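# Move blanking panel from bench into empty shelf bay

## Task

Take the blanking panel off the work bench and set it so that all of it sits within the empty bay of the parts shelving. Then open the gripper and back the robot away. The robot must stay upright and level: tipping or ending tilted counts as failure. The panel has to stay in the bay by itself; if only the robot's grip or contact is keeping it there, the goal is not met.

## Robot and tools

ROBOT. TidyBot++: a 0.54 m long, 0.50 m wide, 0.38 m high base on four powered casters, carrying one seven-joint arm with a two-finger gripper. There is only one arm. The shoulder sits 0.12 m ahead of the base centre and 0.68 m above the floor. Segments: upper arm 0.42 m, forearm 0.31 m, hand 0.31 m (wrist to hand point). It starts folded, hand down, the hand jutting up to 0.08 m ahead of the base. A downward hand reaches at most about 0.94 m high, and only near the base. Cameras: base_camera (fixed at the front, tilted down, 644x364 pinhole) and wrist_camera (fisheye on the hand, 644x476, looking along the fingers). Calibration lines give K, distortion and T_world_to_cam, with "world" meaning the base frame; they are approximate, and the wrist camera's pose error grows with arm pose.

FRAMES. Base frame: origin on the floor beneath the base centre, x forward, y left, z up. hand_pose is in this frame and marks the point between the finger pads; its z axis runs out along the fingers, its y axis is the closing direction. It can be off by 1-2 cm; trust images. Odometry frame is the base frame at scene start; base_odometry counts wheel turns (slip included), heading positive to the left, -3.142 to 3.142. base_tilt is in degrees, forward and right positive.

execute_actions. Arguments: "actions", a list holding zero or one action (empty just reports state and images), and optional "cameras": list of "base_camera", "wrist_camera" or "all"; omitted/null means all, [] means none. An action may contain:
- "base": exactly one relative move, measured from where the base last reported itself: {"translate_m": d} forward positive, -2 to 2 m; {"strafe_m": d} left positive, -2 to 2 m; {"rotate_rad": d} counter-clockwise from above positive, -6.3 to 6.3 rad. These are offsets, not places.
- "joints": absolute targets keyed by name. joint_1_rad (any angle; positive turns the arm clockwise seen from above, opposite to rotate_rad), joint_2_rad shoulder -2.249 to 2.249, joint_3_rad any angle, joint_4_rad elbow -2.579 to 2.579, joint_5_rad any angle, joint_6_rad wrist -2.099 to 2.099, joint_7_rad any angle (hand down: positive is counter-clockwise from above; at 1.57 fingers open toward robot left/right), all in radians; gripper_pos 0 (open, pad gap about 85 mm) to 1 (closed), gap roughly 85 x (1 - gripper_pos) mm. Done tolerance is ±0.039 for joints 1-4, ±0.056 for 5-7, ±0.03 for the gripper. Free-turning joints go the short way; for bigger turns send steps below half a turn.
- "speeds": per-action caps: translate_m and strafe_m 0.05-0.5 m/s, rotate_rad 0.1-1.57 rad/s (defaults are the maxima). A base move needing over 8.667 s is refused; no action runs past 15 s.
Base and joint motions start together. Unknown keys or out-of-range numbers cause refusal with no motion. Omitted joints or base may still push toward older targets.

ARM GEOMETRY. With joint_1_rad 0, joint_3_rad 3.14, joint_5_rad 0 the arm moves in the x-z plane. Lean from vertical (forward positive): upper arm = joint_2_rad; forearm = joint_2_rad - joint_4_rad; hand = joint_2_rad - joint_4_rad - joint_6_rad. Hand point offset from shoulder: forward = sum of length*sin(angle), up = sum of length*cos(angle). Joints move up to 1.39 rad/s (1.22 for joints 5-7).

RESULT LINES. base_status and joint_status tell how each motion ended: done, off_target (stopped short, may still push), contact_stop or time_out (target dropped, holds in place), not_followed (arm targets withheld, often self-collision, with a "joint command not followed" and "cause:" line; the gripper still acts), limit_stop_at_motor_heat. A blocked base can report done while short. on_its_own lists uncommanded changes. motor_effort is percent of maximum, peak in brackets; readings are noisy. joint_positions, hand_pose, base_odometry, base_tilt, a "pictures" line naming image order, and "Motor temperatures" per joint. Gripper at 1: done means empty or very thin grasp, off_target means an object stopped it. Closed fingertips reach 20 mm past the hand point. ARM HIT flags hard contact with base or arm. MOTOR HOT appears from 60 °C; OVER-TEMPERATURE FAULT at 75 °C makes the arm sag.

OTHER TOOLS. wait {seconds: 0-10}: no new command, returns state and images. zoom_image {camera: "base_camera" or "wrist_camera", region: [x0, y0, x1, y1] pixels, top-left origin, at most 504x504} on that camera's latest full image. read_manual {section: "licences"} only returns licence text. finished_scene {scene: current number} closes the scene irreversibly and reports success.

PRACTICE. Friction leaves joints slightly short; to fix, send last command + (wanted - measured). Held loads make the arm sag; never command a loaded joint to its measured angle. Keep fingers clear of the floor. Torque faults (joints 1-4 limit 104.5 N m, 5-7 limit 51.3 N m) freeze the arm and gripper for 10 s, though the base keeps going. Avoid driving while the arm is caught on something high (above about 0.8 m): the robot can tip; sideways force on a raised hand can lift wheels. Back off to straighten. Odometry drifts over many moves. Loose objects may be nudged now and then. Do not drop, slam or shove things hard, and make sure the panel rests on its own in the bay before releasing, retreating and ending the scene.

Each tool is called after ">>>" as a command line: name --argument value for each argument, lists and objects as JSON in quotes; but a table of rows of numbers goes row by row, as --pt "numbers of a row", without its own name.

## Session

>>> execute_actions --actions '[]'

Scene clock: 0.00 s.
Motor temperatures (°C, as the motors report them): [33 31 28 31 41 37 44]
base_odometry: x=+0.000 y=+0.000 heading=+0.000 (m, m, rad; odometry frame)
base_tilt: forward=-0.2 right=-0.1 (deg)
base_status: not commanded
joint_positions: joint_1_rad=-0.012 joint_2_rad=-0.339 joint_3_rad=+3.175 joint_4_rad=-2.554 joint_5_rad=-0.033 joint_6_rad=-0.827 joint_7_rad=+1.547 gripper_pos=+0.000
joint_status: not commanded
motor_effort: joint_1_rad=+0 joint_2_rad=-1 joint_3_rad=-1 joint_4_rad=+13 joint_5_rad=-2 joint_6_rad=+1 joint_7_rad=-1 (%)
hand_pose: x=+0.2616 y=+0.0072 z=+0.5803 quat_wxyz=(-0.018, +0.998, -0.032, +0.049) (m; base frame)
pictures: base_camera, wrist_camera
Images, in order (width x height): base_camera 644x364, wrist_camera 644x476.

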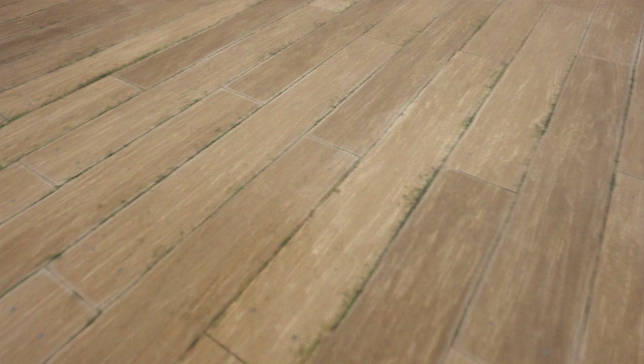

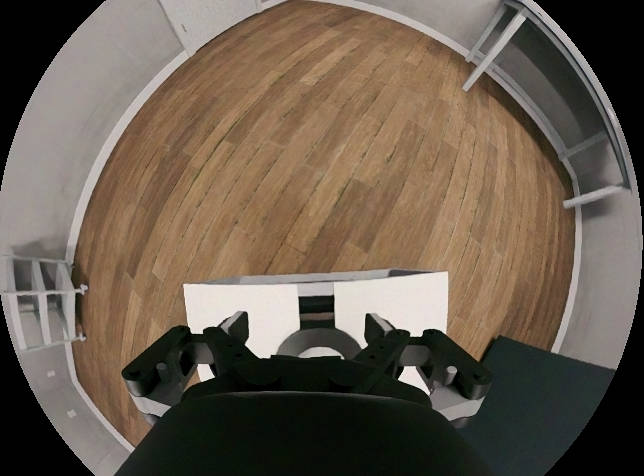

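>>> execute_actions --actions '[{"joints":{"joint_6_rad":0.45,"joint_1_rad":1.0}}]' --cameras '["wrist_camera"]'

>>> execute_actions --actions '[{"joints":{"joint_6_rad":0.45,"joint_1_rad":-1.4}}]' --cameras '["wrist_camera"]'

Scene clock: 7.00 s.
Motor temperatures (°C, as the motors report them): [33 31 28 31 41 37 44]
base_odometry: x=+0.000 y=+0.000 heading=+0.000 (m, m, rad; odometry frame)
base_tilt: forward=-0.2 right=-0.1 (deg)
base_status: not commanded
joint_positions: joint_1_rad=+0.988 joint_2_rad=-0.339 joint_3_rad=+3.175 joint_4_rad=-2.554 joint_5_rad=-0.033 joint_6_rad=+0.416 joint_7_rad=+1.547 gripper_pos=+0.000
joint_status: all done
motor_effort: joint_1_rad=+1(2) joint_2_rad=-5(6) joint_3_rad=-1(0) joint_4_rad=+17(17) joint_5_rad=-1(1) joint_6_rad=+8(7) joint_7_rad=-1(1) (%)
hand_pose: x=+0.3327 y=-0.3557 z=+0.8192 quat_wxyz=(+0.289, +0.669, -0.407, +0.550) (m; base frame)
pictures: wrist_camera
camera_calibration (this result's frames):
wrist_camera: T_world_to_cam=[[-0.889769, -0.454441, -0.0423741, 0.160623], [-0.0656271, 0.219264, -0.973456, 0.957785], [0.451669, -0.86337, -0.224917, -0.138066], [0, 0, 0, 1]] pos_world=[0.268134, -0.256215, 0.908115]
Images, in order (width x height): wrist_camera 644x476.

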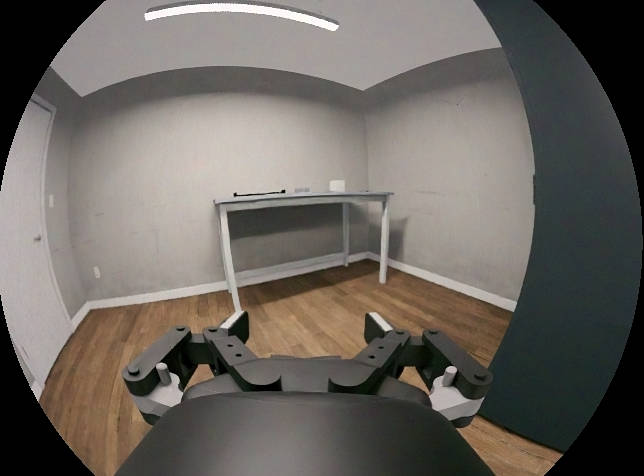

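Scene clock: 10.40 s.
Motor temperatures (°C, as the motors report them): [33 31 28 31 41 37 44]
base_odometry: x=+0.000 y=+0.000 heading=+0.000 (m, m, rad; odometry frame)
base_tilt: forward=-0.2 right=-0.1 (deg)
base_status: not commanded
joint_positions: joint_1_rad=-1.388 joint_2_rad=-0.339 joint_3_rad=+3.175 joint_4_rad=-2.554 joint_5_rad=-0.033 joint_6_rad=+0.416 joint_7_rad=+1.547 gripper_pos=+0.000
joint_status: all done
motor_effort: joint_1_rad=+1(1) joint_2_rad=-6(6) joint_3_rad=+0(0) joint_4_rad=+17(18) joint_5_rad=-1(0) joint_6_rad=+8(7) joint_7_rad=-2(3) (%)
hand_pose: x=+0.2111 y=+0.4046 z=+0.8192 quat_wxyz=(-0.402, +0.627, +0.469, +0.474) (m; base frame)
pictures: wrist_camera
camera_calibration (this result's frames):
wrist_camera: T_world_to_cam=[[0.956649, -0.288144, -0.0423742, -0.0591006], [-0.104457, -0.203647, -0.973456, 0.962406], [0.271867, 0.935682, -0.224917, -0.116669], [0, 0, 0, 1]] pos_world=[0.188787, 0.288127, 0.908115]
Images, in order (width x height): wrist_camera 644x476.

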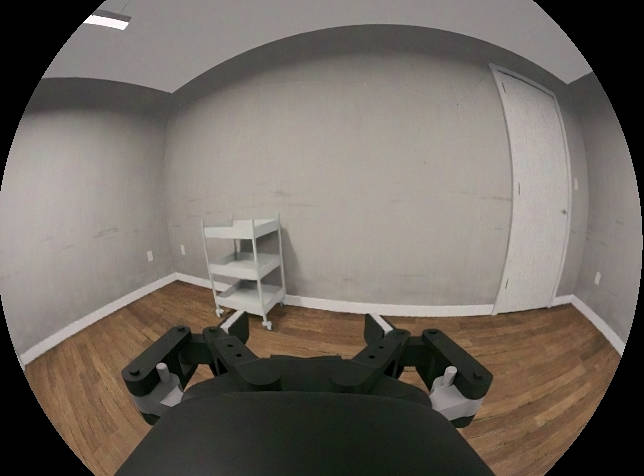

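>>> execute_actions --actions '[{"joints":{"joint_1_rad":1.5}}]' --cameras '[]'

>>> execute_actions --actions '[{"joints":{"joint_1_rad":2.6}}]' --cameras '["wrist_camera"]'

Scene clock: 15.87 s.
Motor temperatures (°C, as the motors report them): [33 31 28 31 41 37 44]
base_odometry: x=+0.000 y=+0.000 heading=+0.000 (m, m, rad; odometry frame)
base_tilt: forward=-0.2 right=-0.1 (deg)
base_status: not commanded
joint_positions: joint_1_rad=+1.488 joint_2_rad=-0.339 joint_3_rad=+3.175 joint_4_rad=-2.554 joint_5_rad=-0.033 joint_6_rad=+0.416 joint_7_rad=+1.547 gripper_pos=+0.000
joint_status: all done
motor_effort: joint_1_rad=+0(1) joint_2_rad=-6(5) joint_3_rad=+0(0) joint_4_rad=+17(17) joint_5_rad=-1(0) joint_6_rad=+7(7) joint_7_rad=-2(1) (%)
hand_pose: x=+0.1360 y=-0.4146 z=+0.8192 quat_wxyz=(+0.417, +0.548, -0.560, +0.462) (m; base frame)
pictures: none
No camera images: the call's "cameras" was empty. Leave "cameras" out to get every camera's image.

Scene clock: 18.23 s.
Motor temperatures (°C, as the motors report them): [33 31 28 31 41 37 44]
base_odometry: x=+0.000 y=+0.000 heading=+0.000 (m, m, rad; odometry frame)
base_tilt: forward=-0.2 right=-0.1 (deg)
base_status: not commanded
joint_positions: joint_1_rad=+2.588 joint_2_rad=-0.339 joint_3_rad=+3.175 joint_4_rad=-2.554 joint_5_rad=-0.033 joint_6_rad=+0.416 joint_7_rad=+1.547 gripper_pos=+0.000
joint_status: all done
motor_effort: joint_1_rad=+1(0) joint_2_rad=-6(6) joint_3_rad=-1(0) joint_4_rad=+18(18) joint_5_rad=-1(1) joint_6_rad=+7(7) joint_7_rad=-1(1) (%)
hand_pose: x=-0.2428 y=-0.2032 z=+0.8192 quat_wxyz=(+0.596, +0.174, -0.764, +0.176) (m; base frame)
pictures: wrist_camera
camera_calibration (this result's frames):
wrist_camera: T_world_to_cam=[[-0.428263, 0.90266, -0.042374, 0.105704], [0.221087, 0.0591961, -0.973456, 0.923666], [-0.876192, -0.426263, -0.224918, 0.0199501], [0, 0, 0, 1]] pos_world=[-0.141461, -0.141588, 0.908114]
Images, in order (width x height): wrist_camera 644x476.

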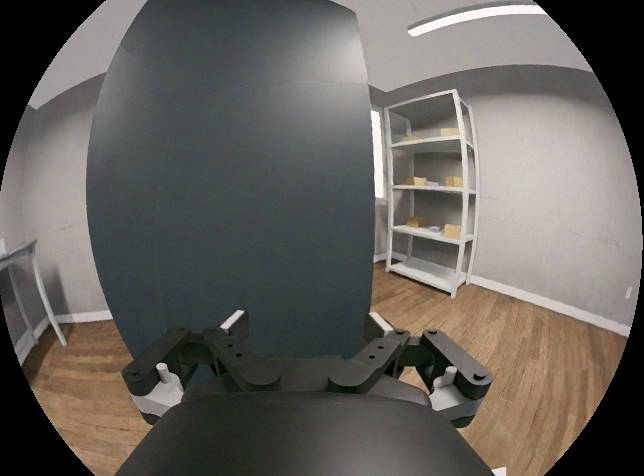

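>>> execute_actions --actions '[{"base":{"rotate_rad":-0.785},"joints":{"joint_1_rad":0.5}}]' --cameras '[]'

>>> execute_actions --actions '[{"base":{"translate_m":1.2},"joints":{"joint_1_rad":0.0,"joint_2_rad":-0.2,"joint_4_rad":-1.6,"joint_6_rad":-0.6}}]'

Scene clock: 30.07 s.
Motor temperatures (°C, as the motors report them): [33 31 28 31 41 37 44]
base_odometry: x=+0.000 y=+0.000 heading=-0.785 (m, m, rad; odometry frame)
base_tilt: forward=-0.2 right=-0.1 (deg)
base_status: done
joint_positions: joint_1_rad=+0.512 joint_2_rad=-0.339 joint_3_rad=+3.175 joint_4_rad=-2.554 joint_5_rad=-0.033 joint_6_rad=+0.416 joint_7_rad=+1.547 gripper_pos=+0.000
joint_status: all done
motor_effort: joint_1_rad=+1(0) joint_2_rad=-6(6) joint_3_rad=+0(2) joint_4_rad=+17(17) joint_5_rad=-1(0) joint_6_rad=+7(7) joint_7_rad=-2(2) (%)
hand_pose: x=+0.4721 y=-0.2179 z=+0.8192 quat_wxyz=(+0.151, +0.746, -0.237, +0.603) (m; base frame)
pictures: none
No camera images: the call's "cameras" was empty. Leave "cameras" out to get every camera's image.

Scene clock: 33.83 s.
Motor temperatures (°C, as the motors report them): [33 31 28 31 41 37 44]
base_odometry: x=+0.848 y=-0.849 heading=-0.785 (m, m, rad; odometry frame)
base_tilt: forward=-0.2 right=-0.1 (deg)
base_status: done
joint_positions: joint_1_rad=+0.013 joint_2_rad=-0.207 joint_3_rad=+3.175 joint_4_rad=-1.618 joint_5_rad=-0.033 joint_6_rad=-0.565 joint_7_rad=+1.547 gripper_pos=+0.000
joint_status: all done
motor_effort: joint_1_rad=+0(1) joint_2_rad=-13(16) joint_3_rad=+0(1) joint_4_rad=+20(20) joint_5_rad=-1(1) joint_6_rad=+8(8) joint_7_rad=-3(1) (%)
hand_pose: x=+0.6292 y=-0.0184 z=+1.0210 quat_wxyz=(-0.012, +0.834, -0.037, +0.550) (m; base frame)
pictures: base_camera, wrist_camera
camera_calibration (this result's frames):
wrist_camera: T_world_to_cam=[[-0.0987587, -0.994533, -0.0339118, 0.0700187], [-0.387233, 0.0698006, -0.919336, 1.24404], [0.916677, -0.0776606, -0.39201, -0.0428724], [0, 0, 0, 1]] pos_world=[0.52795, -0.0205285, 1.12926]
Images, in order (width x height): base_camera 644x364, wrist_camera 644x476.

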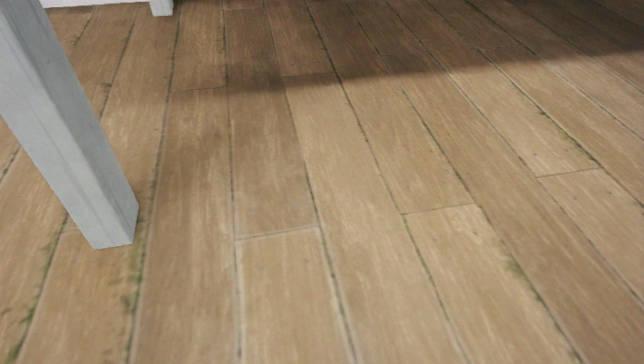

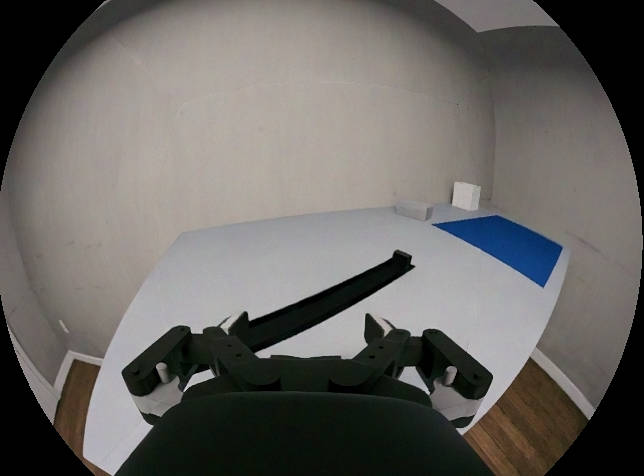

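>>> execute_actions --actions '[{"joints":{"joint_2_rad":0.0,"joint_4_rad":-1.45,"joint_6_rad":-1.4}}]' --cameras '["wrist_camera"]'

Scene clock: 37.10 s.
Motor temperatures (°C, as the motors report them): [33 31 28 31 41 37 44]
base_odometry: x=+0.848 y=-0.849 heading=-0.785 (m, m, rad; odometry frame)
base_tilt: forward=-0.2 right=-0.1 (deg)
base_status: not commanded
joint_positions: joint_1_rad=+0.012 joint_2_rad=-0.093 joint_3_rad=+3.175 joint_4_rad=-1.374 joint_5_rad=-0.032 joint_6_rad=-1.299 joint_7_rad=+1.549 gripper_pos=+0.000
joint_status: joint_2_rad off_target (ended at -0.093, target +0.000); joint_4_rad off_target (ended at -1.374, target -1.450); joint_6_rad off_target (ended at -1.299, target -1.400)
motor_effort: joint_1_rad=+0(2) joint_2_rad=-1(14) joint_3_rad=-1(1) joint_4_rad=+1(19) joint_5_rad=-3(3) joint_6_rad=-6(6) joint_7_rad=-4(4) (%)
hand_pose: x=+0.5471 y=-0.0087 z=+0.9273 quat_wxyz=(-0.015, +0.960, -0.032, +0.277) (m; base frame)
pictures: wrist_camera
camera_calibration (this result's frames):
wrist_camera: T_world_to_cam=[[-0.0794599, -0.996827, 0.00472698, 0.0219851], [-0.841977, 0.0645764, -0.535635, 1.0184], [0.53363, -0.0465415, -0.844436, 0.625678], [0, 0, 0, 1]] pos_world=[0.525333, -0.014729, 1.07373]
Images, in order (width x height): wrist_camera 644x476.

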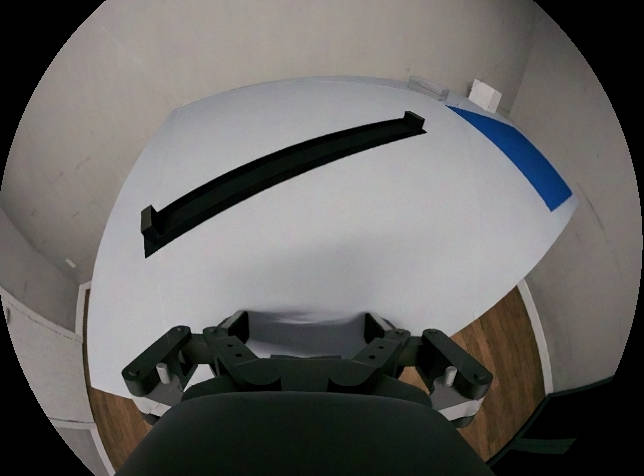

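>>> execute_actions --actions '[{"joints":{"joint_2_rad":-0.15,"joint_4_rad":-1.4,"joint_6_rad":-1.3}}]' --cameras '["wrist_camera"]'

>>> zoom_image --camera "wrist_camera" --region '[100, 60, 500, 320]'

Scene clock: 40.90 s.
Motor temperatures (°C, as the motors report them): [33 31 28 31 41 37 44]
base_odometry: x=+0.848 y=-0.849 heading=-0.785 (m, m, rad; odometry frame)
base_tilt: forward=-0.2 right=-0.1 (deg)
base_status: not commanded
joint_positions: joint_1_rad=+0.012 joint_2_rad=-0.130 joint_3_rad=+3.175 joint_4_rad=-1.392 joint_5_rad=-0.032 joint_6_rad=-1.299 joint_7_rad=+1.549 gripper_pos=+0.000
joint_status: all done
motor_effort: joint_1_rad=+1(1) joint_2_rad=-14(14) joint_3_rad=+0(0) joint_4_rad=+17(18) joint_5_rad=-1(3) joint_6_rad=+4(6) joint_7_rad=-2(4) (%)
hand_pose: x=+0.5351 y=-0.0084 z=+0.9342 quat_wxyz=(-0.015, +0.958, -0.032, +0.286) (m; base frame)
pictures: wrist_camera
camera_calibration (this result's frames):
wrist_camera: T_world_to_cam=[[-0.0794656, -0.996833, 0.00289069, 0.0229822], [-0.831931, 0.0647218, -0.551091, 1.02106], [0.549159, -0.0461977, -0.83444, 0.620357], [0, 0, 0, 1]] pos_world=[0.510599, -0.014516, 1.08028]
Images, in order (width x height): wrist_camera 644x476.

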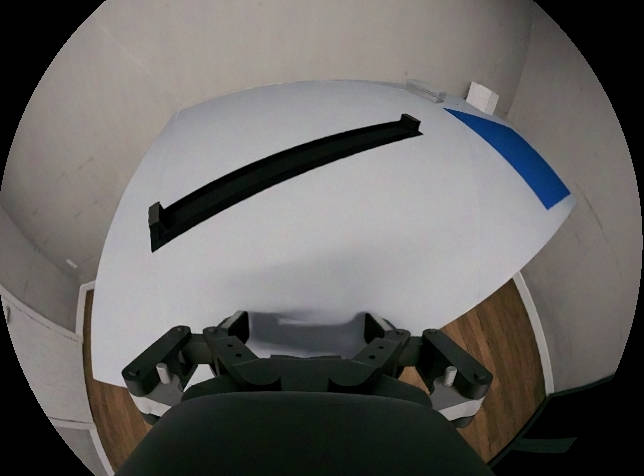

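Region (100, 60, 500, 320) of wrist_camera's 644x476 image, scaled by 1.260; it fills the top 328 rows of this view, and the rest is white.

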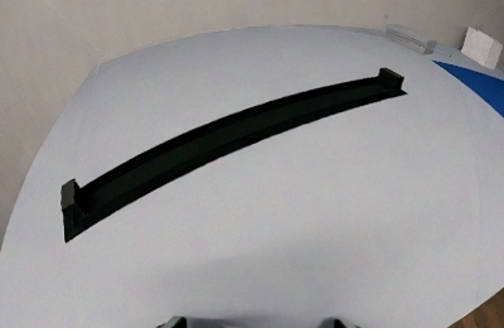

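>>> execute_actions --actions '[{"joints":{"joint_2_rad":-0.3,"joint_4_rad":-1.4,"joint_6_rad":-1.5}}]' --cameras '[]'

>>> execute_actions --actions '[{"base":{"strafe_m":0.18}}]' --cameras '[]'

>>> execute_actions --actions '[{"base":{"translate_m":0.14}}]'

Scene clock: 51.67 s.
Motor temperatures (°C, as the motors report them): [33 31 28 31 41 37 44]
base_odometry: x=+0.848 y=-0.849 heading=-0.785 (m, m, rad; odometry frame)
base_tilt: forward=-0.2 right=-0.1 (deg)
base_status: not commanded
joint_positions: joint_1_rad=+0.012 joint_2_rad=-0.302 joint_3_rad=+3.175 joint_4_rad=-1.392 joint_5_rad=-0.032 joint_6_rad=-1.468 joint_7_rad=+1.549 gripper_pos=+0.000
joint_status: all done
motor_effort: joint_1_rad=+1(0) joint_2_rad=-6(15) joint_3_rad=+0(0) joint_4_rad=+17(18) joint_5_rad=-2(1) joint_6_rad=+4(4) joint_7_rad=-1(2) (%)
hand_pose: x=+0.4445 y=-0.0055 z=+0.9692 quat_wxyz=(-0.018, +0.957, -0.030, +0.287) (m; base frame)
pictures: none
No camera images: the call's "cameras" was empty. Leave "cameras" out to get every camera's image.

Scene clock: 53.23 s.
Motor temperatures (°C, as the motors report them): [33 31 28 31 41 37 44]
base_odometry: x=+0.976 y=-0.722 heading=-0.785 (m, m, rad; odometry frame)
base_tilt: forward=-0.2 right=-0.1 (deg)
base_status: done
joint_positions: joint_1_rad=+0.010 joint_2_rad=-0.302 joint_3_rad=+3.173 joint_4_rad=-1.392 joint_5_rad=-0.032 joint_6_rad=-1.468 joint_7_rad=+1.549 gripper_pos=+0.000
joint_status: not commanded
motor_effort: joint_1_rad=+0(0) joint_2_rad=-6(7) joint_3_rad=+0(3) joint_4_rad=+17(17) joint_5_rad=-1(2) joint_6_rad=+4(4) joint_7_rad=-1(2) (%)
hand_pose: x=+0.4445 y=-0.0043 z=+0.9691 quat_wxyz=(-0.018, +0.957, -0.028, +0.287) (m; base frame)
pictures: none
No camera images: the call's "cameras" was empty. Leave "cameras" out to get every camera's image.

Scene clock: 54.67 s.
Motor temperatures (°C, as the motors report them): [33 31 28 31 41 37 44]
base_odometry: x=+1.075 y=-0.821 heading=-0.785 (m, m, rad; odometry frame)
base_tilt: forward=-0.2 right=-0.1 (deg)
base_status: done
joint_positions: joint_1_rad=+0.010 joint_2_rad=-0.294 joint_3_rad=+3.173 joint_4_rad=-1.392 joint_5_rad=-0.032 joint_6_rad=-1.469 joint_7_rad=+1.549 gripper_pos=+0.000
joint_status: not commanded
motor_effort: joint_1_rad=+0(1) joint_2_rad=-6(11) joint_3_rad=+0(0) joint_4_rad=+16(18) joint_5_rad=-1(1) joint_6_rad=+4(5) joint_7_rad=-2(2) (%)
hand_pose: x=+0.4465 y=-0.0043 z=+0.9668 quat_wxyz=(-0.018, +0.958, -0.028, +0.284) (m; base frame)
pictures: base_camera, wrist_camera
camera_calibration (this result's frames):
wrist_camera: T_world_to_cam=[[-0.0699649, -0.997549, 0.000309204, 0.0182592], [-0.835093, 0.0584012, -0.547, 0.962406], [0.545642, -0.038529, -0.837132, 0.700556], [0, 0, 0, 1]] pos_world=[0.422723, -0.0109994, 1.11289]
Images, in order (width x height): base_camera 644x364, wrist_camera 644x476.

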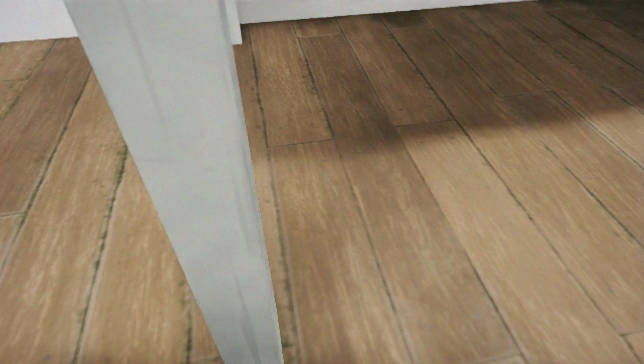

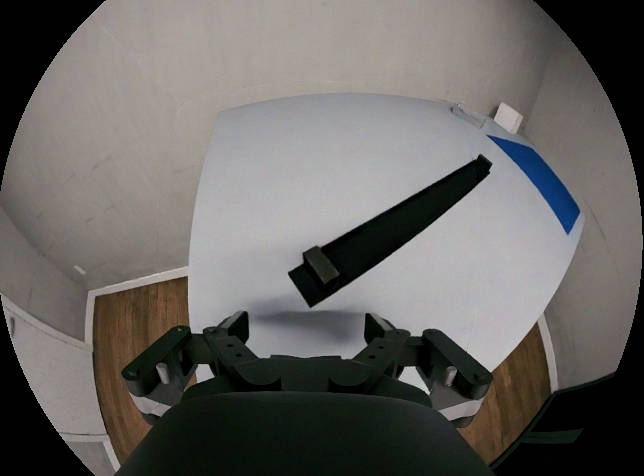

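>>> execute_actions --actions '[{"joints":{"joint_1_rad":0.05,"joint_2_rad":0.19,"joint_4_rad":-0.7,"joint_6_rad":-2.07,"joint_7_rad":2.11}}]' --cameras '["wrist_camera"]'

Scene clock: 77.40 s.
Motor temperatures (°C, as the motors report them): [33 31 28 31 41 37 44]
base_odometry: x=+1.075 y=-0.821 heading=-0.785 (m, m, rad; odometry frame)
base_tilt: forward=-0.2 right=-0.1 (deg)
base_status: not commanded
joint_positions: joint_1_rad=+0.035 joint_2_rad=+0.177 joint_3_rad=+3.173 joint_4_rad=-0.722 joint_5_rad=-0.032 joint_6_rad=-2.033 joint_7_rad=+2.088 gripper_pos=+0.000
joint_status: all done
motor_effort: joint_1_rad=+1(1) joint_2_rad=-19(22) joint_3_rad=-1(1) joint_4_rad=+13(17) joint_5_rad=-1(1) joint_6_rad=+1(4) joint_7_rad=-3(2) (%)
hand_pose: x=+0.5041 y=-0.0133 z=+0.9872 quat_wxyz=(+0.020, +0.967, +0.231, +0.103) (m; base frame)
pictures: wrist_camera
camera_calibration (this result's frames):
wrist_camera: T_world_to_cam=[[0.435524, -0.888937, 0.141811, -0.379804], [-0.868131, -0.456434, -0.194978, 0.684508], [0.23805, -0.0381929, -0.970502, 0.972644], [0, 0, 0, 1]] pos_world=[0.528118, 0.0119588, 1.13128]
Images, in order (width x height): wrist_camera 644x476.

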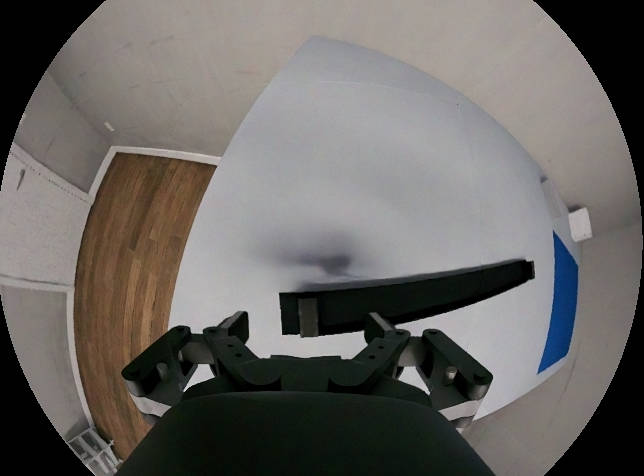

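>>> execute_actions --actions '[{"joints":{"joint_2_rad":0.09,"joint_4_rad":-1.04,"joint_6_rad":-1.83}}]' --cameras '["wrist_camera"]'

Scene clock: 87.10 s.
Motor temperatures (°C, as the motors report them): [33 31 28 31 41 37 44]
base_odometry: x=+1.075 y=-0.821 heading=-0.785 (m, m, rad; odometry frame)
base_tilt: forward=-0.2 right=-0.1 (deg)
base_status: not commanded
joint_positions: joint_1_rad=+0.035 joint_2_rad=+0.111 joint_3_rad=+3.173 joint_4_rad=-1.020 joint_5_rad=-0.032 joint_6_rad=-1.866 joint_7_rad=+2.088 gripper_pos=+0.000
joint_status: all done
motor_effort: joint_1_rad=+1(0) joint_2_rad=-20(21) joint_3_rad=+0(0) joint_4_rad=+14(15) joint_5_rad=-1(2) joint_6_rad=+1(2) joint_7_rad=-1(2) (%)
hand_pose: x=+0.4951 y=-0.0131 z=+0.9257 quat_wxyz=(+0.008, +0.971, +0.229, +0.073) (m; base frame)
pictures: wrist_camera
camera_calibration (this result's frames):
wrist_camera: T_world_to_cam=[[0.438922, -0.892341, 0.105236, -0.334806], [-0.881431, -0.450345, -0.142371, 0.622801], [0.174436, -0.0302688, -0.984203, 0.959384], [0, 0, 0, 1]] pos_world=[0.528559, 0.0107541, 1.06813]
Images, in order (width x height): wrist_camera 644x476.

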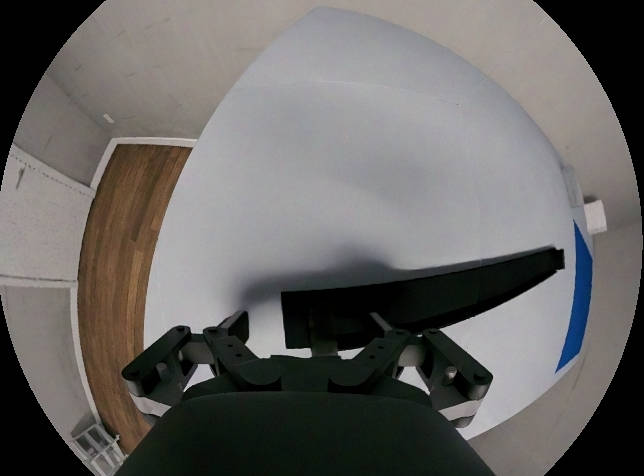

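>>> execute_actions --actions '[{"joints":{"gripper_pos":1.0}}]' --cameras '[]'

>>> execute_actions --actions '[{"joints":{"joint_2_rad":0.1,"joint_4_rad":-0.8,"joint_6_rad":-2.0}}]' --cameras '["wrist_camera"]'

Scene clock: 90.37 s.
Motor temperatures (°C, as the motors report them): [33 31 28 31 41 37 44]
base_odometry: x=+1.075 y=-0.820 heading=-0.785 (m, m, rad; odometry frame)
base_tilt: forward=-0.2 right=-0.1 (deg)
base_status: not commanded
joint_positions: joint_1_rad=+0.042 joint_2_rad=+0.069 joint_3_rad=+3.173 joint_4_rad=-1.018 joint_5_rad=-0.032 joint_6_rad=-1.860 joint_7_rad=+2.089 gripper_pos=+0.848
joint_status: gripper_pos off_target (ended at +0.848, target +1.000)
motor_effort: joint_1_rad=+0(3) joint_2_rad=-16(19) joint_3_rad=-1(2) joint_4_rad=+13(15) joint_5_rad=+0(3) joint_6_rad=+1(4) joint_7_rad=-2(0) (%)
hand_pose: x=+0.4866 y=-0.0153 z=+0.9427 quat_wxyz=(+0.015, +0.969, +0.226, +0.097) (m; base frame)
pictures: none
No camera images: the call's "cameras" was empty. Leave "cameras" out to get every camera's image.

Scene clock: 91.63 s.
Motor temperatures (°C, as the motors report them): [33 31 28 31 41 37 44]
base_odometry: x=+1.075 y=-0.820 heading=-0.785 (m, m, rad; odometry frame)
base_tilt: forward=-0.2 right=-0.1 (deg)
base_status: not commanded
joint_positions: joint_1_rad=+0.042 joint_2_rad=+0.099 joint_3_rad=+3.173 joint_4_rad=-0.822 joint_5_rad=-0.032 joint_6_rad=-1.967 joint_7_rad=+2.089 gripper_pos=+0.848
joint_status: all done
motor_effort: joint_1_rad=+0(1) joint_2_rad=-18(21) joint_3_rad=-1(0) joint_4_rad=+14(17) joint_5_rad=-1(0) joint_6_rad=+3(2) joint_7_rad=-1(1) (%)
hand_pose: x=+0.4889 y=-0.0154 z=+0.9895 quat_wxyz=(+0.025, +0.966, +0.227, +0.125) (m; base frame)
pictures: wrist_camera
camera_calibration (this result's frames):
wrist_camera: T_world_to_cam=[[0.421734, -0.892447, 0.160249, -0.386953], [-0.862342, -0.449393, -0.233265, 0.705952], [0.280192, -0.0398137, -0.959118, 0.946492], [0, 0, 0, 1]] pos_world=[0.506764, 0.0095978, 1.13448]
Images, in order (width x height): wrist_camera 644x476.

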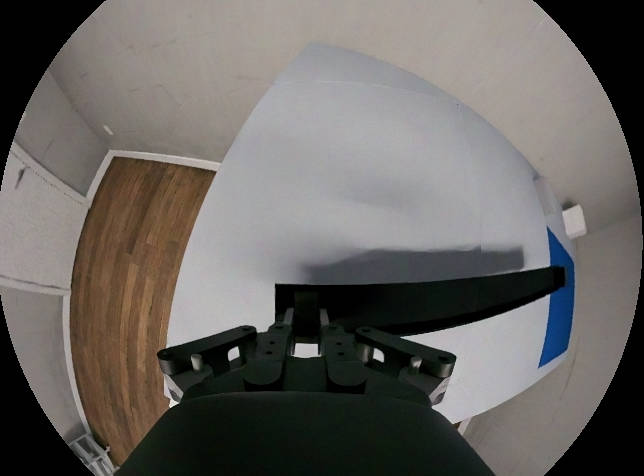

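>>> execute_actions --actions '[{"base":{"translate_m":-1.5},"joints":{"joint_2_rad":-0.1,"joint_4_rad":-1.1,"joint_6_rad":-1.5},"speeds":{"translate_m":0.35}}]' --cameras '[]'

>>> execute_actions --actions '[{"base":{"rotate_rad":3.75},"joints":{"joint_1_rad":0.0,"joint_2_rad":-0.3,"joint_4_rad":-1.6,"joint_6_rad":-0.7,"joint_7_rad":1.58},"speeds":{"rotate_rad":1.0}}]'

Scene clock: 110.93 s.
Motor temperatures (°C, as the motors report them): [33 31 28 31 41 37 44]
base_odometry: x=+0.014 y=+0.240 heading=-0.785 (m, m, rad; odometry frame)
base_tilt: forward=-0.2 right=-0.1 (deg)
base_status: done
joint_positions: joint_1_rad=+0.043 joint_2_rad=-0.091 joint_3_rad=+3.173 joint_4_rad=-1.085 joint_5_rad=-0.032 joint_6_rad=-1.539 joint_7_rad=+2.089 gripper_pos=+0.848
joint_status: all done
motor_effort: joint_1_rad=+1(3) joint_2_rad=-14(23) joint_3_rad=+0(2) joint_4_rad=+17(17) joint_5_rad=-1(1) joint_6_rad=+5(7) joint_7_rad=-1(2) (%)
hand_pose: x=+0.5223 y=-0.0196 z=+1.0174 quat_wxyz=(+0.071, +0.930, +0.214, +0.292) (m; base frame)
pictures: none
No camera images: the call's "cameras" was empty. Leave "cameras" out to get every camera's image.

Scene clock: 115.60 s.
Motor temperatures (°C, as the motors report them): [33 31 28 31 41 37 44]
base_odometry: x=+0.014 y=+0.240 heading=+2.965 (m, m, rad; odometry frame)
base_tilt: forward=-0.2 right=-0.1 (deg)
base_status: done
joint_positions: joint_1_rad=+0.007 joint_2_rad=-0.275 joint_3_rad=+3.174 joint_4_rad=-1.586 joint_5_rad=-0.032 joint_6_rad=-0.739 joint_7_rad=+1.597 gripper_pos=+0.848
joint_status: all done
motor_effort: joint_1_rad=+0(2) joint_2_rad=-12(16) joint_3_rad=+0(2) joint_4_rad=+21(21) joint_5_rad=+0(2) joint_6_rad=+8(8) joint_7_rad=-1(1) (%)
hand_pose: x=+0.5852 y=-0.0127 z=+1.0244 quat_wxyz=(-0.002, +0.854, -0.012, +0.520) (m; base frame)
pictures: base_camera, wrist_camera
camera_calibration (this result's frames):
wrist_camera: T_world_to_cam=[[-0.065552, -0.99775, 0.0140657, 0.00284929], [-0.455729, 0.0173954, -0.889948, 1.23907], [0.887701, -0.0647481, -0.455844, 0.0816598], [0, 0, 0, 1]] pos_world=[0.492376, -0.0134238, 1.13989]
Images, in order (width x height): base_camera 644x364, wrist_camera 644x476.

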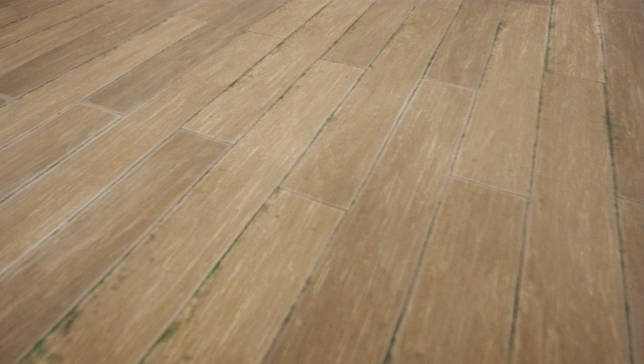

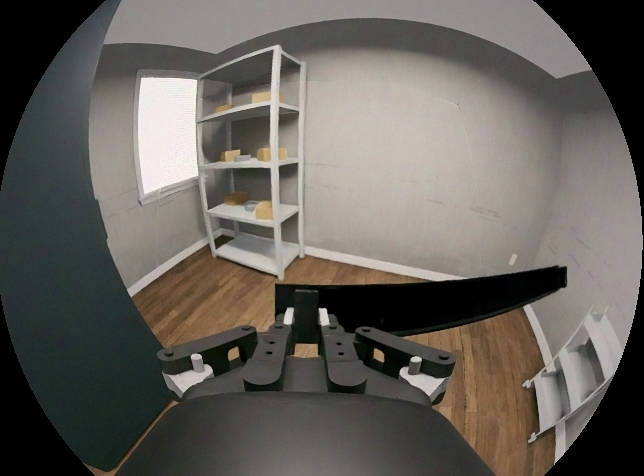

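>>> execute_actions --actions '[{"base":{"rotate_rad":-0.6},"speeds":{"rotate_rad":1.0}}]' --cameras '[]'

>>> execute_actions --actions '[{"base":{"translate_m":0.7},"joints":{"joint_2_rad":-0.3,"joint_4_rad":-2.0,"joint_6_rad":-0.5}}]' --cameras '[]'

>>> execute_actions --actions '[{"base":{"strafe_m":1.0}}]'

Scene clock: 128.97 s.
Motor temperatures (°C, as the motors report them): [33 31 28 31 41 37 44]
base_odometry: x=+0.014 y=+0.240 heading=+2.366 (m, m, rad; odometry frame)
base_tilt: forward=-0.2 right=-0.1 (deg)
base_status: done
joint_positions: joint_1_rad=+0.005 joint_2_rad=-0.275 joint_3_rad=+3.180 joint_4_rad=-1.586 joint_5_rad=-0.032 joint_6_rad=-0.739 joint_7_rad=+1.597 gripper_pos=+0.848
joint_status: not commanded
motor_effort: joint_1_rad=+1(1) joint_2_rad=-10(13) joint_3_rad=+0(2) joint_4_rad=+20(21) joint_5_rad=-1(1) joint_6_rad=+7(8) joint_7_rad=-2(1) (%)
hand_pose: x=+0.5850 y=-0.0150 z=+1.0248 quat_wxyz=(-0.002, +0.854, -0.014, +0.520) (m; base frame)
pictures: none
No camera images: the call's "cameras" was empty. Leave "cameras" out to get every camera's image.

Scene clock: 131.73 s.
Motor temperatures (°C, as the motors report them): [33 31 28 32 41 37 44]
base_odometry: x=-0.485 y=+0.731 heading=+2.365 (m, m, rad; odometry frame)
base_tilt: forward=-0.2 right=-0.1 (deg)
base_status: done
joint_positions: joint_1_rad=+0.005 joint_2_rad=-0.294 joint_3_rad=+3.180 joint_4_rad=-1.988 joint_5_rad=-0.032 joint_6_rad=-0.538 joint_7_rad=+1.597 gripper_pos=+0.848
joint_status: all done
motor_effort: joint_1_rad=+0(0) joint_2_rad=-10(13) joint_3_rad=+0(0) joint_4_rad=+20(22) joint_5_rad=-1(1) joint_6_rad=+7(8) joint_7_rad=-1(1) (%)
hand_pose: x=+0.5549 y=-0.0136 z=+0.8548 quat_wxyz=(-0.004, +0.898, -0.018, +0.439) (m; base frame)
pictures: none
No camera images: the call's "cameras" was empty. Leave "cameras" out to get every camera's image.

Scene clock: 135.10 s.
Motor temperatures (°C, as the motors report them): [33 31 28 32 41 37 44]
base_odometry: x=-1.186 y=+0.018 heading=+2.365 (m, m, rad; odometry frame)
base_tilt: forward=-0.2 right=-0.1 (deg)
base_status: done
joint_positions: joint_1_rad=+0.005 joint_2_rad=-0.294 joint_3_rad=+3.178 joint_4_rad=-1.988 joint_5_rad=-0.032 joint_6_rad=-0.538 joint_7_rad=+1.597 gripper_pos=+0.848
joint_status: not commanded
motor_effort: joint_1_rad=+0(1) joint_2_rad=-11(11) joint_3_rad=+0(3) joint_4_rad=+20(20) joint_5_rad=+0(0) joint_6_rad=+7(7) joint_7_rad=-1(1) (%)
hand_pose: x=+0.5550 y=-0.0131 z=+0.8548 quat_wxyz=(-0.004, +0.898, -0.018, +0.439) (m; base frame)
pictures: base_camera, wrist_camera
camera_calibration (this result's frames):
wrist_camera: T_world_to_cam=[[-0.0697735, -0.997422, 0.0167924, 0.00290509], [-0.609542, 0.0293023, -0.792212, 1.07635], [0.789677, -0.0655111, -0.610015, 0.217424], [0, 0, 0, 1]] pos_world=[0.484591, -0.0143983, 0.985282]
Images, in order (width x height): base_camera 644x364, wrist_camera 644x476.

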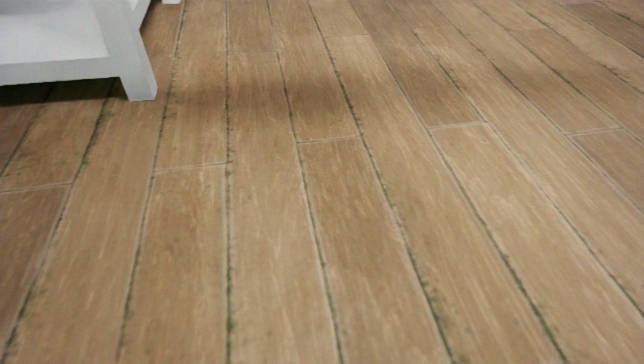

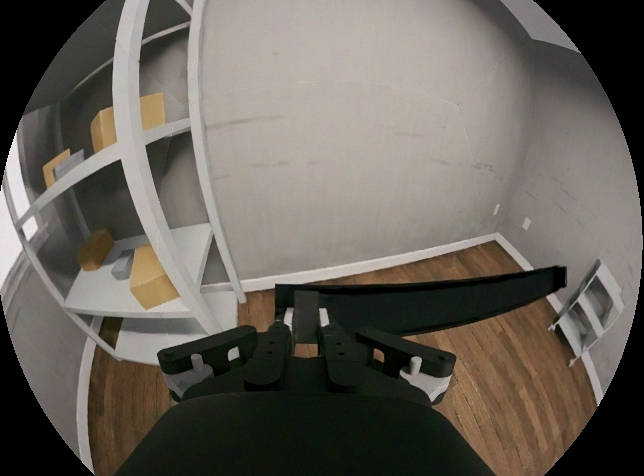

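>>> execute_actions --actions '[{"base":{"rotate_rad":0.15}}]' --cameras '[]'

>>> execute_actions --actions '[{"base":{"translate_m":-0.1}}]' --cameras '[]'

>>> execute_actions --actions '[{"base":{"strafe_m":0.88},"joints":{"joint_2_rad":0.5,"joint_4_rad":-2.2,"joint_6_rad":0.3}}]' --cameras '[]'

>>> execute_actions --actions '[{"joints":{"joint_2_rad":1.38,"joint_4_rad":-1.62,"joint_6_rad":0.6}}]'

Scene clock: 146.20 s.
Motor temperatures (°C, as the motors report them): [33 31 28 32 41 37 44]
base_odometry: x=-1.187 y=+0.017 heading=+2.515 (m, m, rad; odometry frame)
base_tilt: forward=-0.2 right=-0.1 (deg)
base_status: done
joint_positions: joint_1_rad=+0.002 joint_2_rad=-0.294 joint_3_rad=+3.173 joint_4_rad=-1.988 joint_5_rad=-0.032 joint_6_rad=-0.538 joint_7_rad=+1.597 gripper_pos=+0.848
joint_status: not commanded
motor_effort: joint_1_rad=+0(2) joint_2_rad=-11(13) joint_3_rad=+0(1) joint_4_rad=+20(21) joint_5_rad=+0(0) joint_6_rad=+7(7) joint_7_rad=+0(0) (%)
hand_pose: x=+0.5550 y=-0.0092 z=+0.8548 quat_wxyz=(-0.005, +0.898, -0.014, +0.439) (m; base frame)
pictures: none
No camera images: the call's "cameras" was empty. Leave "cameras" out to get every camera's image.

Scene clock: 149.07 s.
Motor temperatures (°C, as the motors report them): [33 31 28 32 41 37 44]
base_odometry: x=-1.122 y=-0.029 heading=+2.524 (m, m, rad; odometry frame)
base_tilt: forward=-0.2 right=-0.1 (deg)
base_status: translate_m time_out (by the wheels' count: -0.079 of -0.100)
joint_positions: joint_1_rad=+0.002 joint_2_rad=-0.302 joint_3_rad=+3.174 joint_4_rad=-1.993 joint_5_rad=-0.032 joint_6_rad=-0.533 joint_7_rad=+1.597 gripper_pos=+0.848
joint_status: not commanded
motor_effort: joint_1_rad=+0(4) joint_2_rad=-9(25) joint_3_rad=+1(7) joint_4_rad=+20(24) joint_5_rad=+0(2) joint_6_rad=+6(9) joint_7_rad=-1(1) (%)
hand_pose: x=+0.5533 y=-0.0096 z=+0.8567 quat_wxyz=(-0.005, +0.896, -0.014, +0.443) (m; base frame)
pictures: none
No camera images: the call's "cameras" was empty. Leave "cameras" out to get every camera's image.

not run: a stop came earlier in this reply.

not run: a stop came earlier in this reply.

>>> execute_actions --actions '[{"base":{"translate_m":0.12},"joints":{"joint_2_rad":0.5,"joint_4_rad":-2.2,"joint_6_rad":0.3},"speeds":{"translate_m":0.2}}]' --cameras '[]'

>>> execute_actions --actions '[{"joints":{"joint_2_rad":0.95,"joint_4_rad":-2.1,"joint_6_rad":0.55}}]'

Scene clock: 156.43 s.
Motor temperatures (°C, as the motors report them): [33 31 28 32 41 37 44]
base_odometry: x=-1.220 y=+0.041 heading=+2.523 (m, m, rad; odometry frame)
base_tilt: forward=-0.2 right=-0.1 (deg)
base_status: done
joint_positions: joint_1_rad=+0.002 joint_2_rad=+0.494 joint_3_rad=+3.174 joint_4_rad=-2.180 joint_5_rad=-0.032 joint_6_rad=+0.259 joint_7_rad=+1.597 gripper_pos=+0.848
joint_status: all done
motor_effort: joint_1_rad=+0(3) joint_2_rad=-29(30) joint_3_rad=-1(1) joint_4_rad=+11(21) joint_5_rad=-1(0) joint_6_rad=+5(7) joint_7_rad=-1(1) (%)
hand_pose: x=+0.6668 y=-0.0202 z=+0.5390 quat_wxyz=(+0.016, +0.935, -0.015, +0.355) (m; base frame)
pictures: none
No camera images: the call's "cameras" was empty. Leave "cameras" out to get every camera's image.

Scene clock: 158.07 s.
Motor temperatures (°C, as the motors report them): [33 31 28 32 41 37 44]
base_odometry: x=-1.220 y=+0.041 heading=+2.523 (m, m, rad; odometry frame)
base_tilt: forward=-0.2 right=-0.1 (deg)
base_status: not commanded
joint_positions: joint_1_rad=+0.002 joint_2_rad=+0.946 joint_3_rad=+3.174 joint_4_rad=-2.124 joint_5_rad=-0.032 joint_6_rad=+0.509 joint_7_rad=+1.597 gripper_pos=+0.848
joint_status: all done
motor_effort: joint_1_rad=+1(0) joint_2_rad=-34(35) joint_3_rad=+0(0) joint_4_rad=+4(11) joint_5_rad=-1(1) joint_6_rad=+4(5) joint_7_rad=-1(1) (%)
hand_pose: x=+0.6537 y=-0.0234 z=+0.3543 quat_wxyz=(+0.023, +0.958, -0.009, +0.286) (m; base frame)
pictures: base_camera, wrist_camera
camera_calibration (this result's frames):
wrist_camera: T_world_to_cam=[[-0.0577216, -0.994396, 0.0885684, -0.0253961], [-0.833273, -0.000873024, -0.552861, 0.80104], [0.54984, -0.105714, -0.828553, 0.0667354], [0, 0, 0, 1]] pos_world=[0.629325, -0.0174997, 0.500407]
Images, in order (width x height): base_camera 644x364, wrist_camera 644x476.

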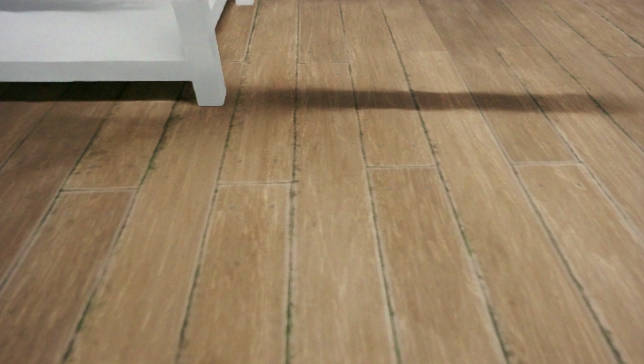

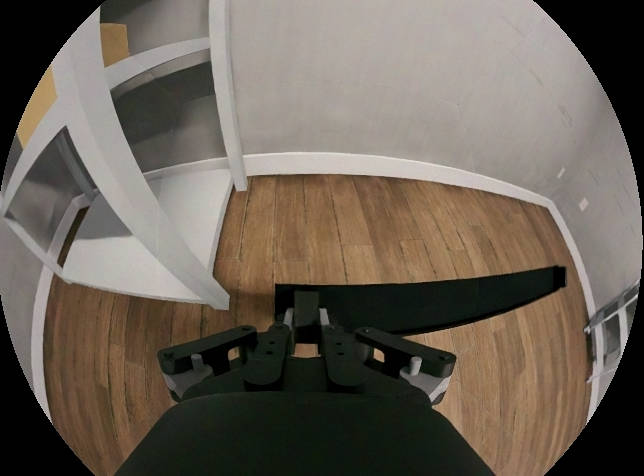

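>>> execute_actions --actions '[{"base":{"strafe_m":0.87},"speeds":{"strafe_m":0.3}}]'

Scene clock: 166.40 s.
Motor temperatures (°C, as the motors report them): [33 31 28 32 41 37 44]
base_odometry: x=-1.725 y=-0.668 heading=+2.523 (m, m, rad; odometry frame)
base_tilt: forward=-0.2 right=-0.1 (deg)
base_status: done
joint_positions: joint_1_rad=-0.002 joint_2_rad=+0.946 joint_3_rad=+3.174 joint_4_rad=-2.123 joint_5_rad=-0.032 joint_6_rad=+0.510 joint_7_rad=+1.597 gripper_pos=+0.848
joint_status: not commanded
motor_effort: joint_1_rad=+1(3) joint_2_rad=-35(34) joint_3_rad=+0(2) joint_4_rad=+4(5) joint_5_rad=+0(0) joint_6_rad=+4(5) joint_7_rad=-1(2) (%)
hand_pose: x=+0.6545 y=-0.0217 z=+0.3546 quat_wxyz=(+0.023, +0.958, -0.008, +0.287) (m; base frame)
pictures: base_camera, wrist_camera
camera_calibration (this result's frames):
wrist_camera: T_world_to_cam=[[-0.0544736, -0.994584, 0.0885178, -0.0257019], [-0.83231, -0.00374657, -0.554298, 0.801699], [0.551627, -0.103869, -0.827598, 0.0652792], [0, 0, 0, 1]] pos_world=[0.629852, -0.0157786, 0.50068]
Images, in order (width x height): base_camera 644x364, wrist_camera 644x476.

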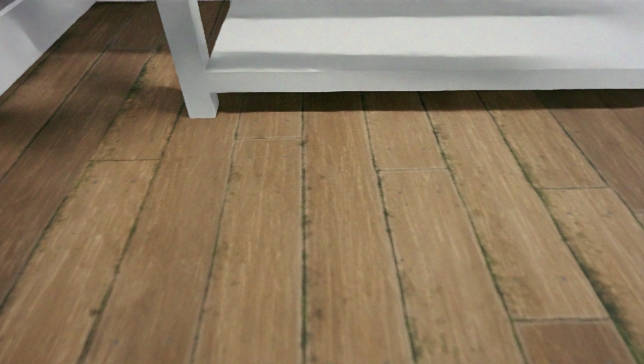

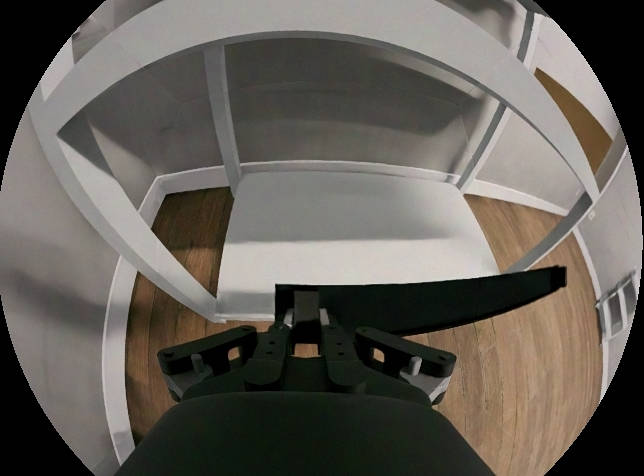

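>>> execute_actions --actions '[{"joints":{"joint_2_rad":1.48,"joint_4_rad":-1.65,"joint_6_rad":0.87}}]' --cameras '[]'

>>> execute_actions --actions '[{"base":{"translate_m":0.09},"speeds":{"translate_m":0.1}}]'

Scene clock: 177.07 s.
Motor temperatures (°C, as the motors report them): [33 32 28 32 41 37 44]
base_odometry: x=-1.725 y=-0.668 heading=+2.523 (m, m, rad; odometry frame)
base_tilt: forward=-0.2 right=-0.1 (deg)
base_status: not commanded
joint_positions: joint_1_rad=-0.002 joint_2_rad=+1.480 joint_3_rad=+3.174 joint_4_rad=-1.675 joint_5_rad=-0.032 joint_6_rad=+0.828 joint_7_rad=+1.597 gripper_pos=+0.848
joint_status: all done
motor_effort: joint_1_rad=+1(1) joint_2_rad=-41(43) joint_3_rad=-1(1) joint_4_rad=+4(5) joint_5_rad=-2(2) joint_6_rad=+6(6) joint_7_rad=-1(0) (%)
hand_pose: x=+0.7604 y=-0.0229 z=+0.1925 quat_wxyz=(+0.027, +0.918, +0.003, +0.396) (m; base frame)
pictures: none
No camera images: the call's "cameras" was empty. Leave "cameras" out to get every camera's image.

Scene clock: 178.50 s.
Motor temperatures (°C, as the motors report them): [33 32 28 32 41 37 44]
base_odometry: x=-1.799 y=-0.616 heading=+2.523 (m, m, rad; odometry frame)
base_tilt: forward=-0.2 right=-0.1 (deg)
base_status: done
joint_positions: joint_1_rad=-0.002 joint_2_rad=+1.480 joint_3_rad=+3.174 joint_4_rad=-1.668 joint_5_rad=-0.032 joint_6_rad=+0.830 joint_7_rad=+1.597 gripper_pos=+0.848
joint_status: not commanded
motor_effort: joint_1_rad=+0(0) joint_2_rad=-39(43) joint_3_rad=-1(1) joint_4_rad=+4(5) joint_5_rad=+0(2) joint_6_rad=+6(7) joint_7_rad=-1(0) (%)
hand_pose: x=+0.7644 y=-0.0229 z=+0.1942 quat_wxyz=(+0.027, +0.916, +0.003, +0.400) (m; base frame)
pictures: base_camera, wrist_camera
camera_calibration (this result's frames):
wrist_camera: T_world_to_cam=[[-0.0536498, -0.994118, 0.0940787, -0.00841939], [-0.676291, -0.0331436, -0.735889, 0.719588], [0.734679, -0.103105, -0.670535, -0.298629], [0, 0, 0, 1]] pos_world=[0.705595, -0.0153103, 0.330087]
Images, in order (width x height): base_camera 644x364, wrist_camera 644x476.

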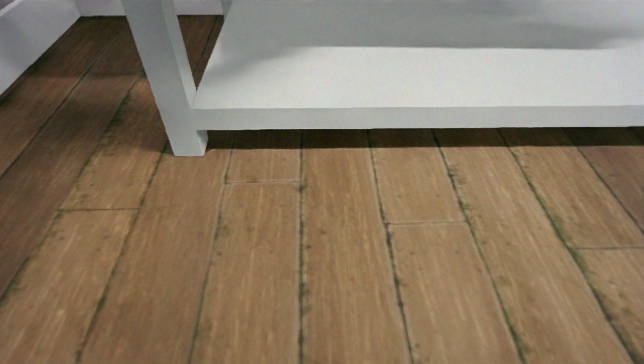

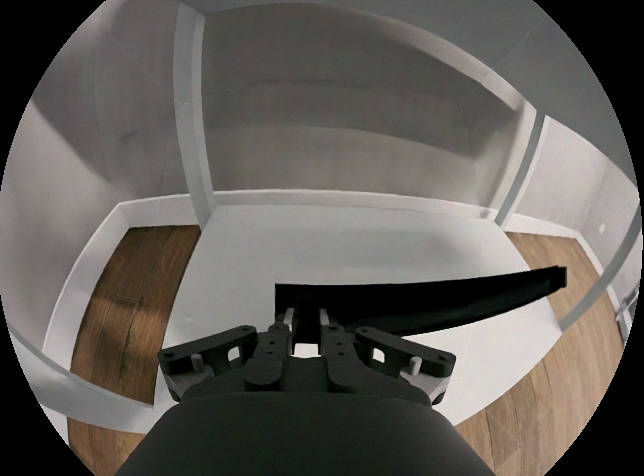

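>>> execute_actions --actions '[{"joints":{"joint_2_rad":1.51,"joint_6_rad":0.69}}]'

Scene clock: 182.37 s.
Motor temperatures (°C, as the motors report them): [33 32 28 32 41 37 44]
base_odometry: x=-1.799 y=-0.616 heading=+2.523 (m, m, rad; odometry frame)
base_tilt: forward=-0.2 right=-0.1 (deg)
base_status: not commanded
joint_positions: joint_1_rad=-0.002 joint_2_rad=+1.508 joint_3_rad=+3.174 joint_4_rad=-1.665 joint_5_rad=-0.032 joint_6_rad=+0.711 joint_7_rad=+1.597 gripper_pos=+0.848
joint_status: all done
motor_effort: joint_1_rad=+1(1) joint_2_rad=-39(42) joint_3_rad=+0(1) joint_4_rad=+3(4) joint_5_rad=-1(1) joint_6_rad=+5(7) joint_7_rad=-2(1) (%)
hand_pose: x=+0.7248 y=-0.0228 z=+0.1522 quat_wxyz=(+0.026, +0.942, +0.003, +0.333) (m; base frame)
pictures: base_camera, wrist_camera
camera_calibration (this result's frames):
wrist_camera: T_world_to_cam=[[-0.0437371, -0.994304, 0.0971966, -0.0141928], [-0.774648, -0.0276843, -0.631787, 0.717444], [0.630879, -0.102926, -0.769024, -0.207557], [0, 0, 0, 1]] pos_world=[0.686089, -0.0156129, 0.295035]
Images, in order (width x height): base_camera 644x364, wrist_camera 644x476.

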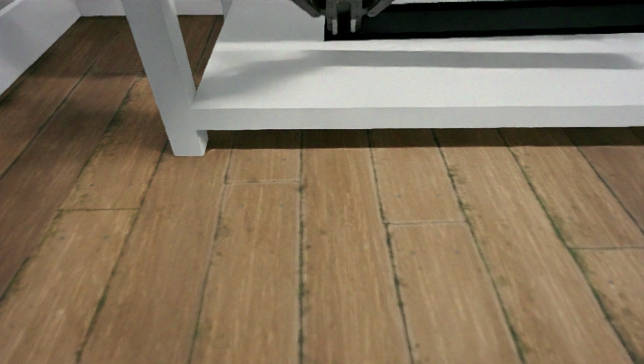

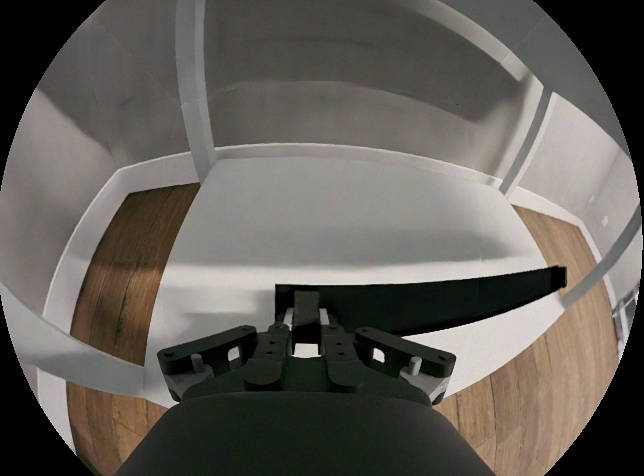

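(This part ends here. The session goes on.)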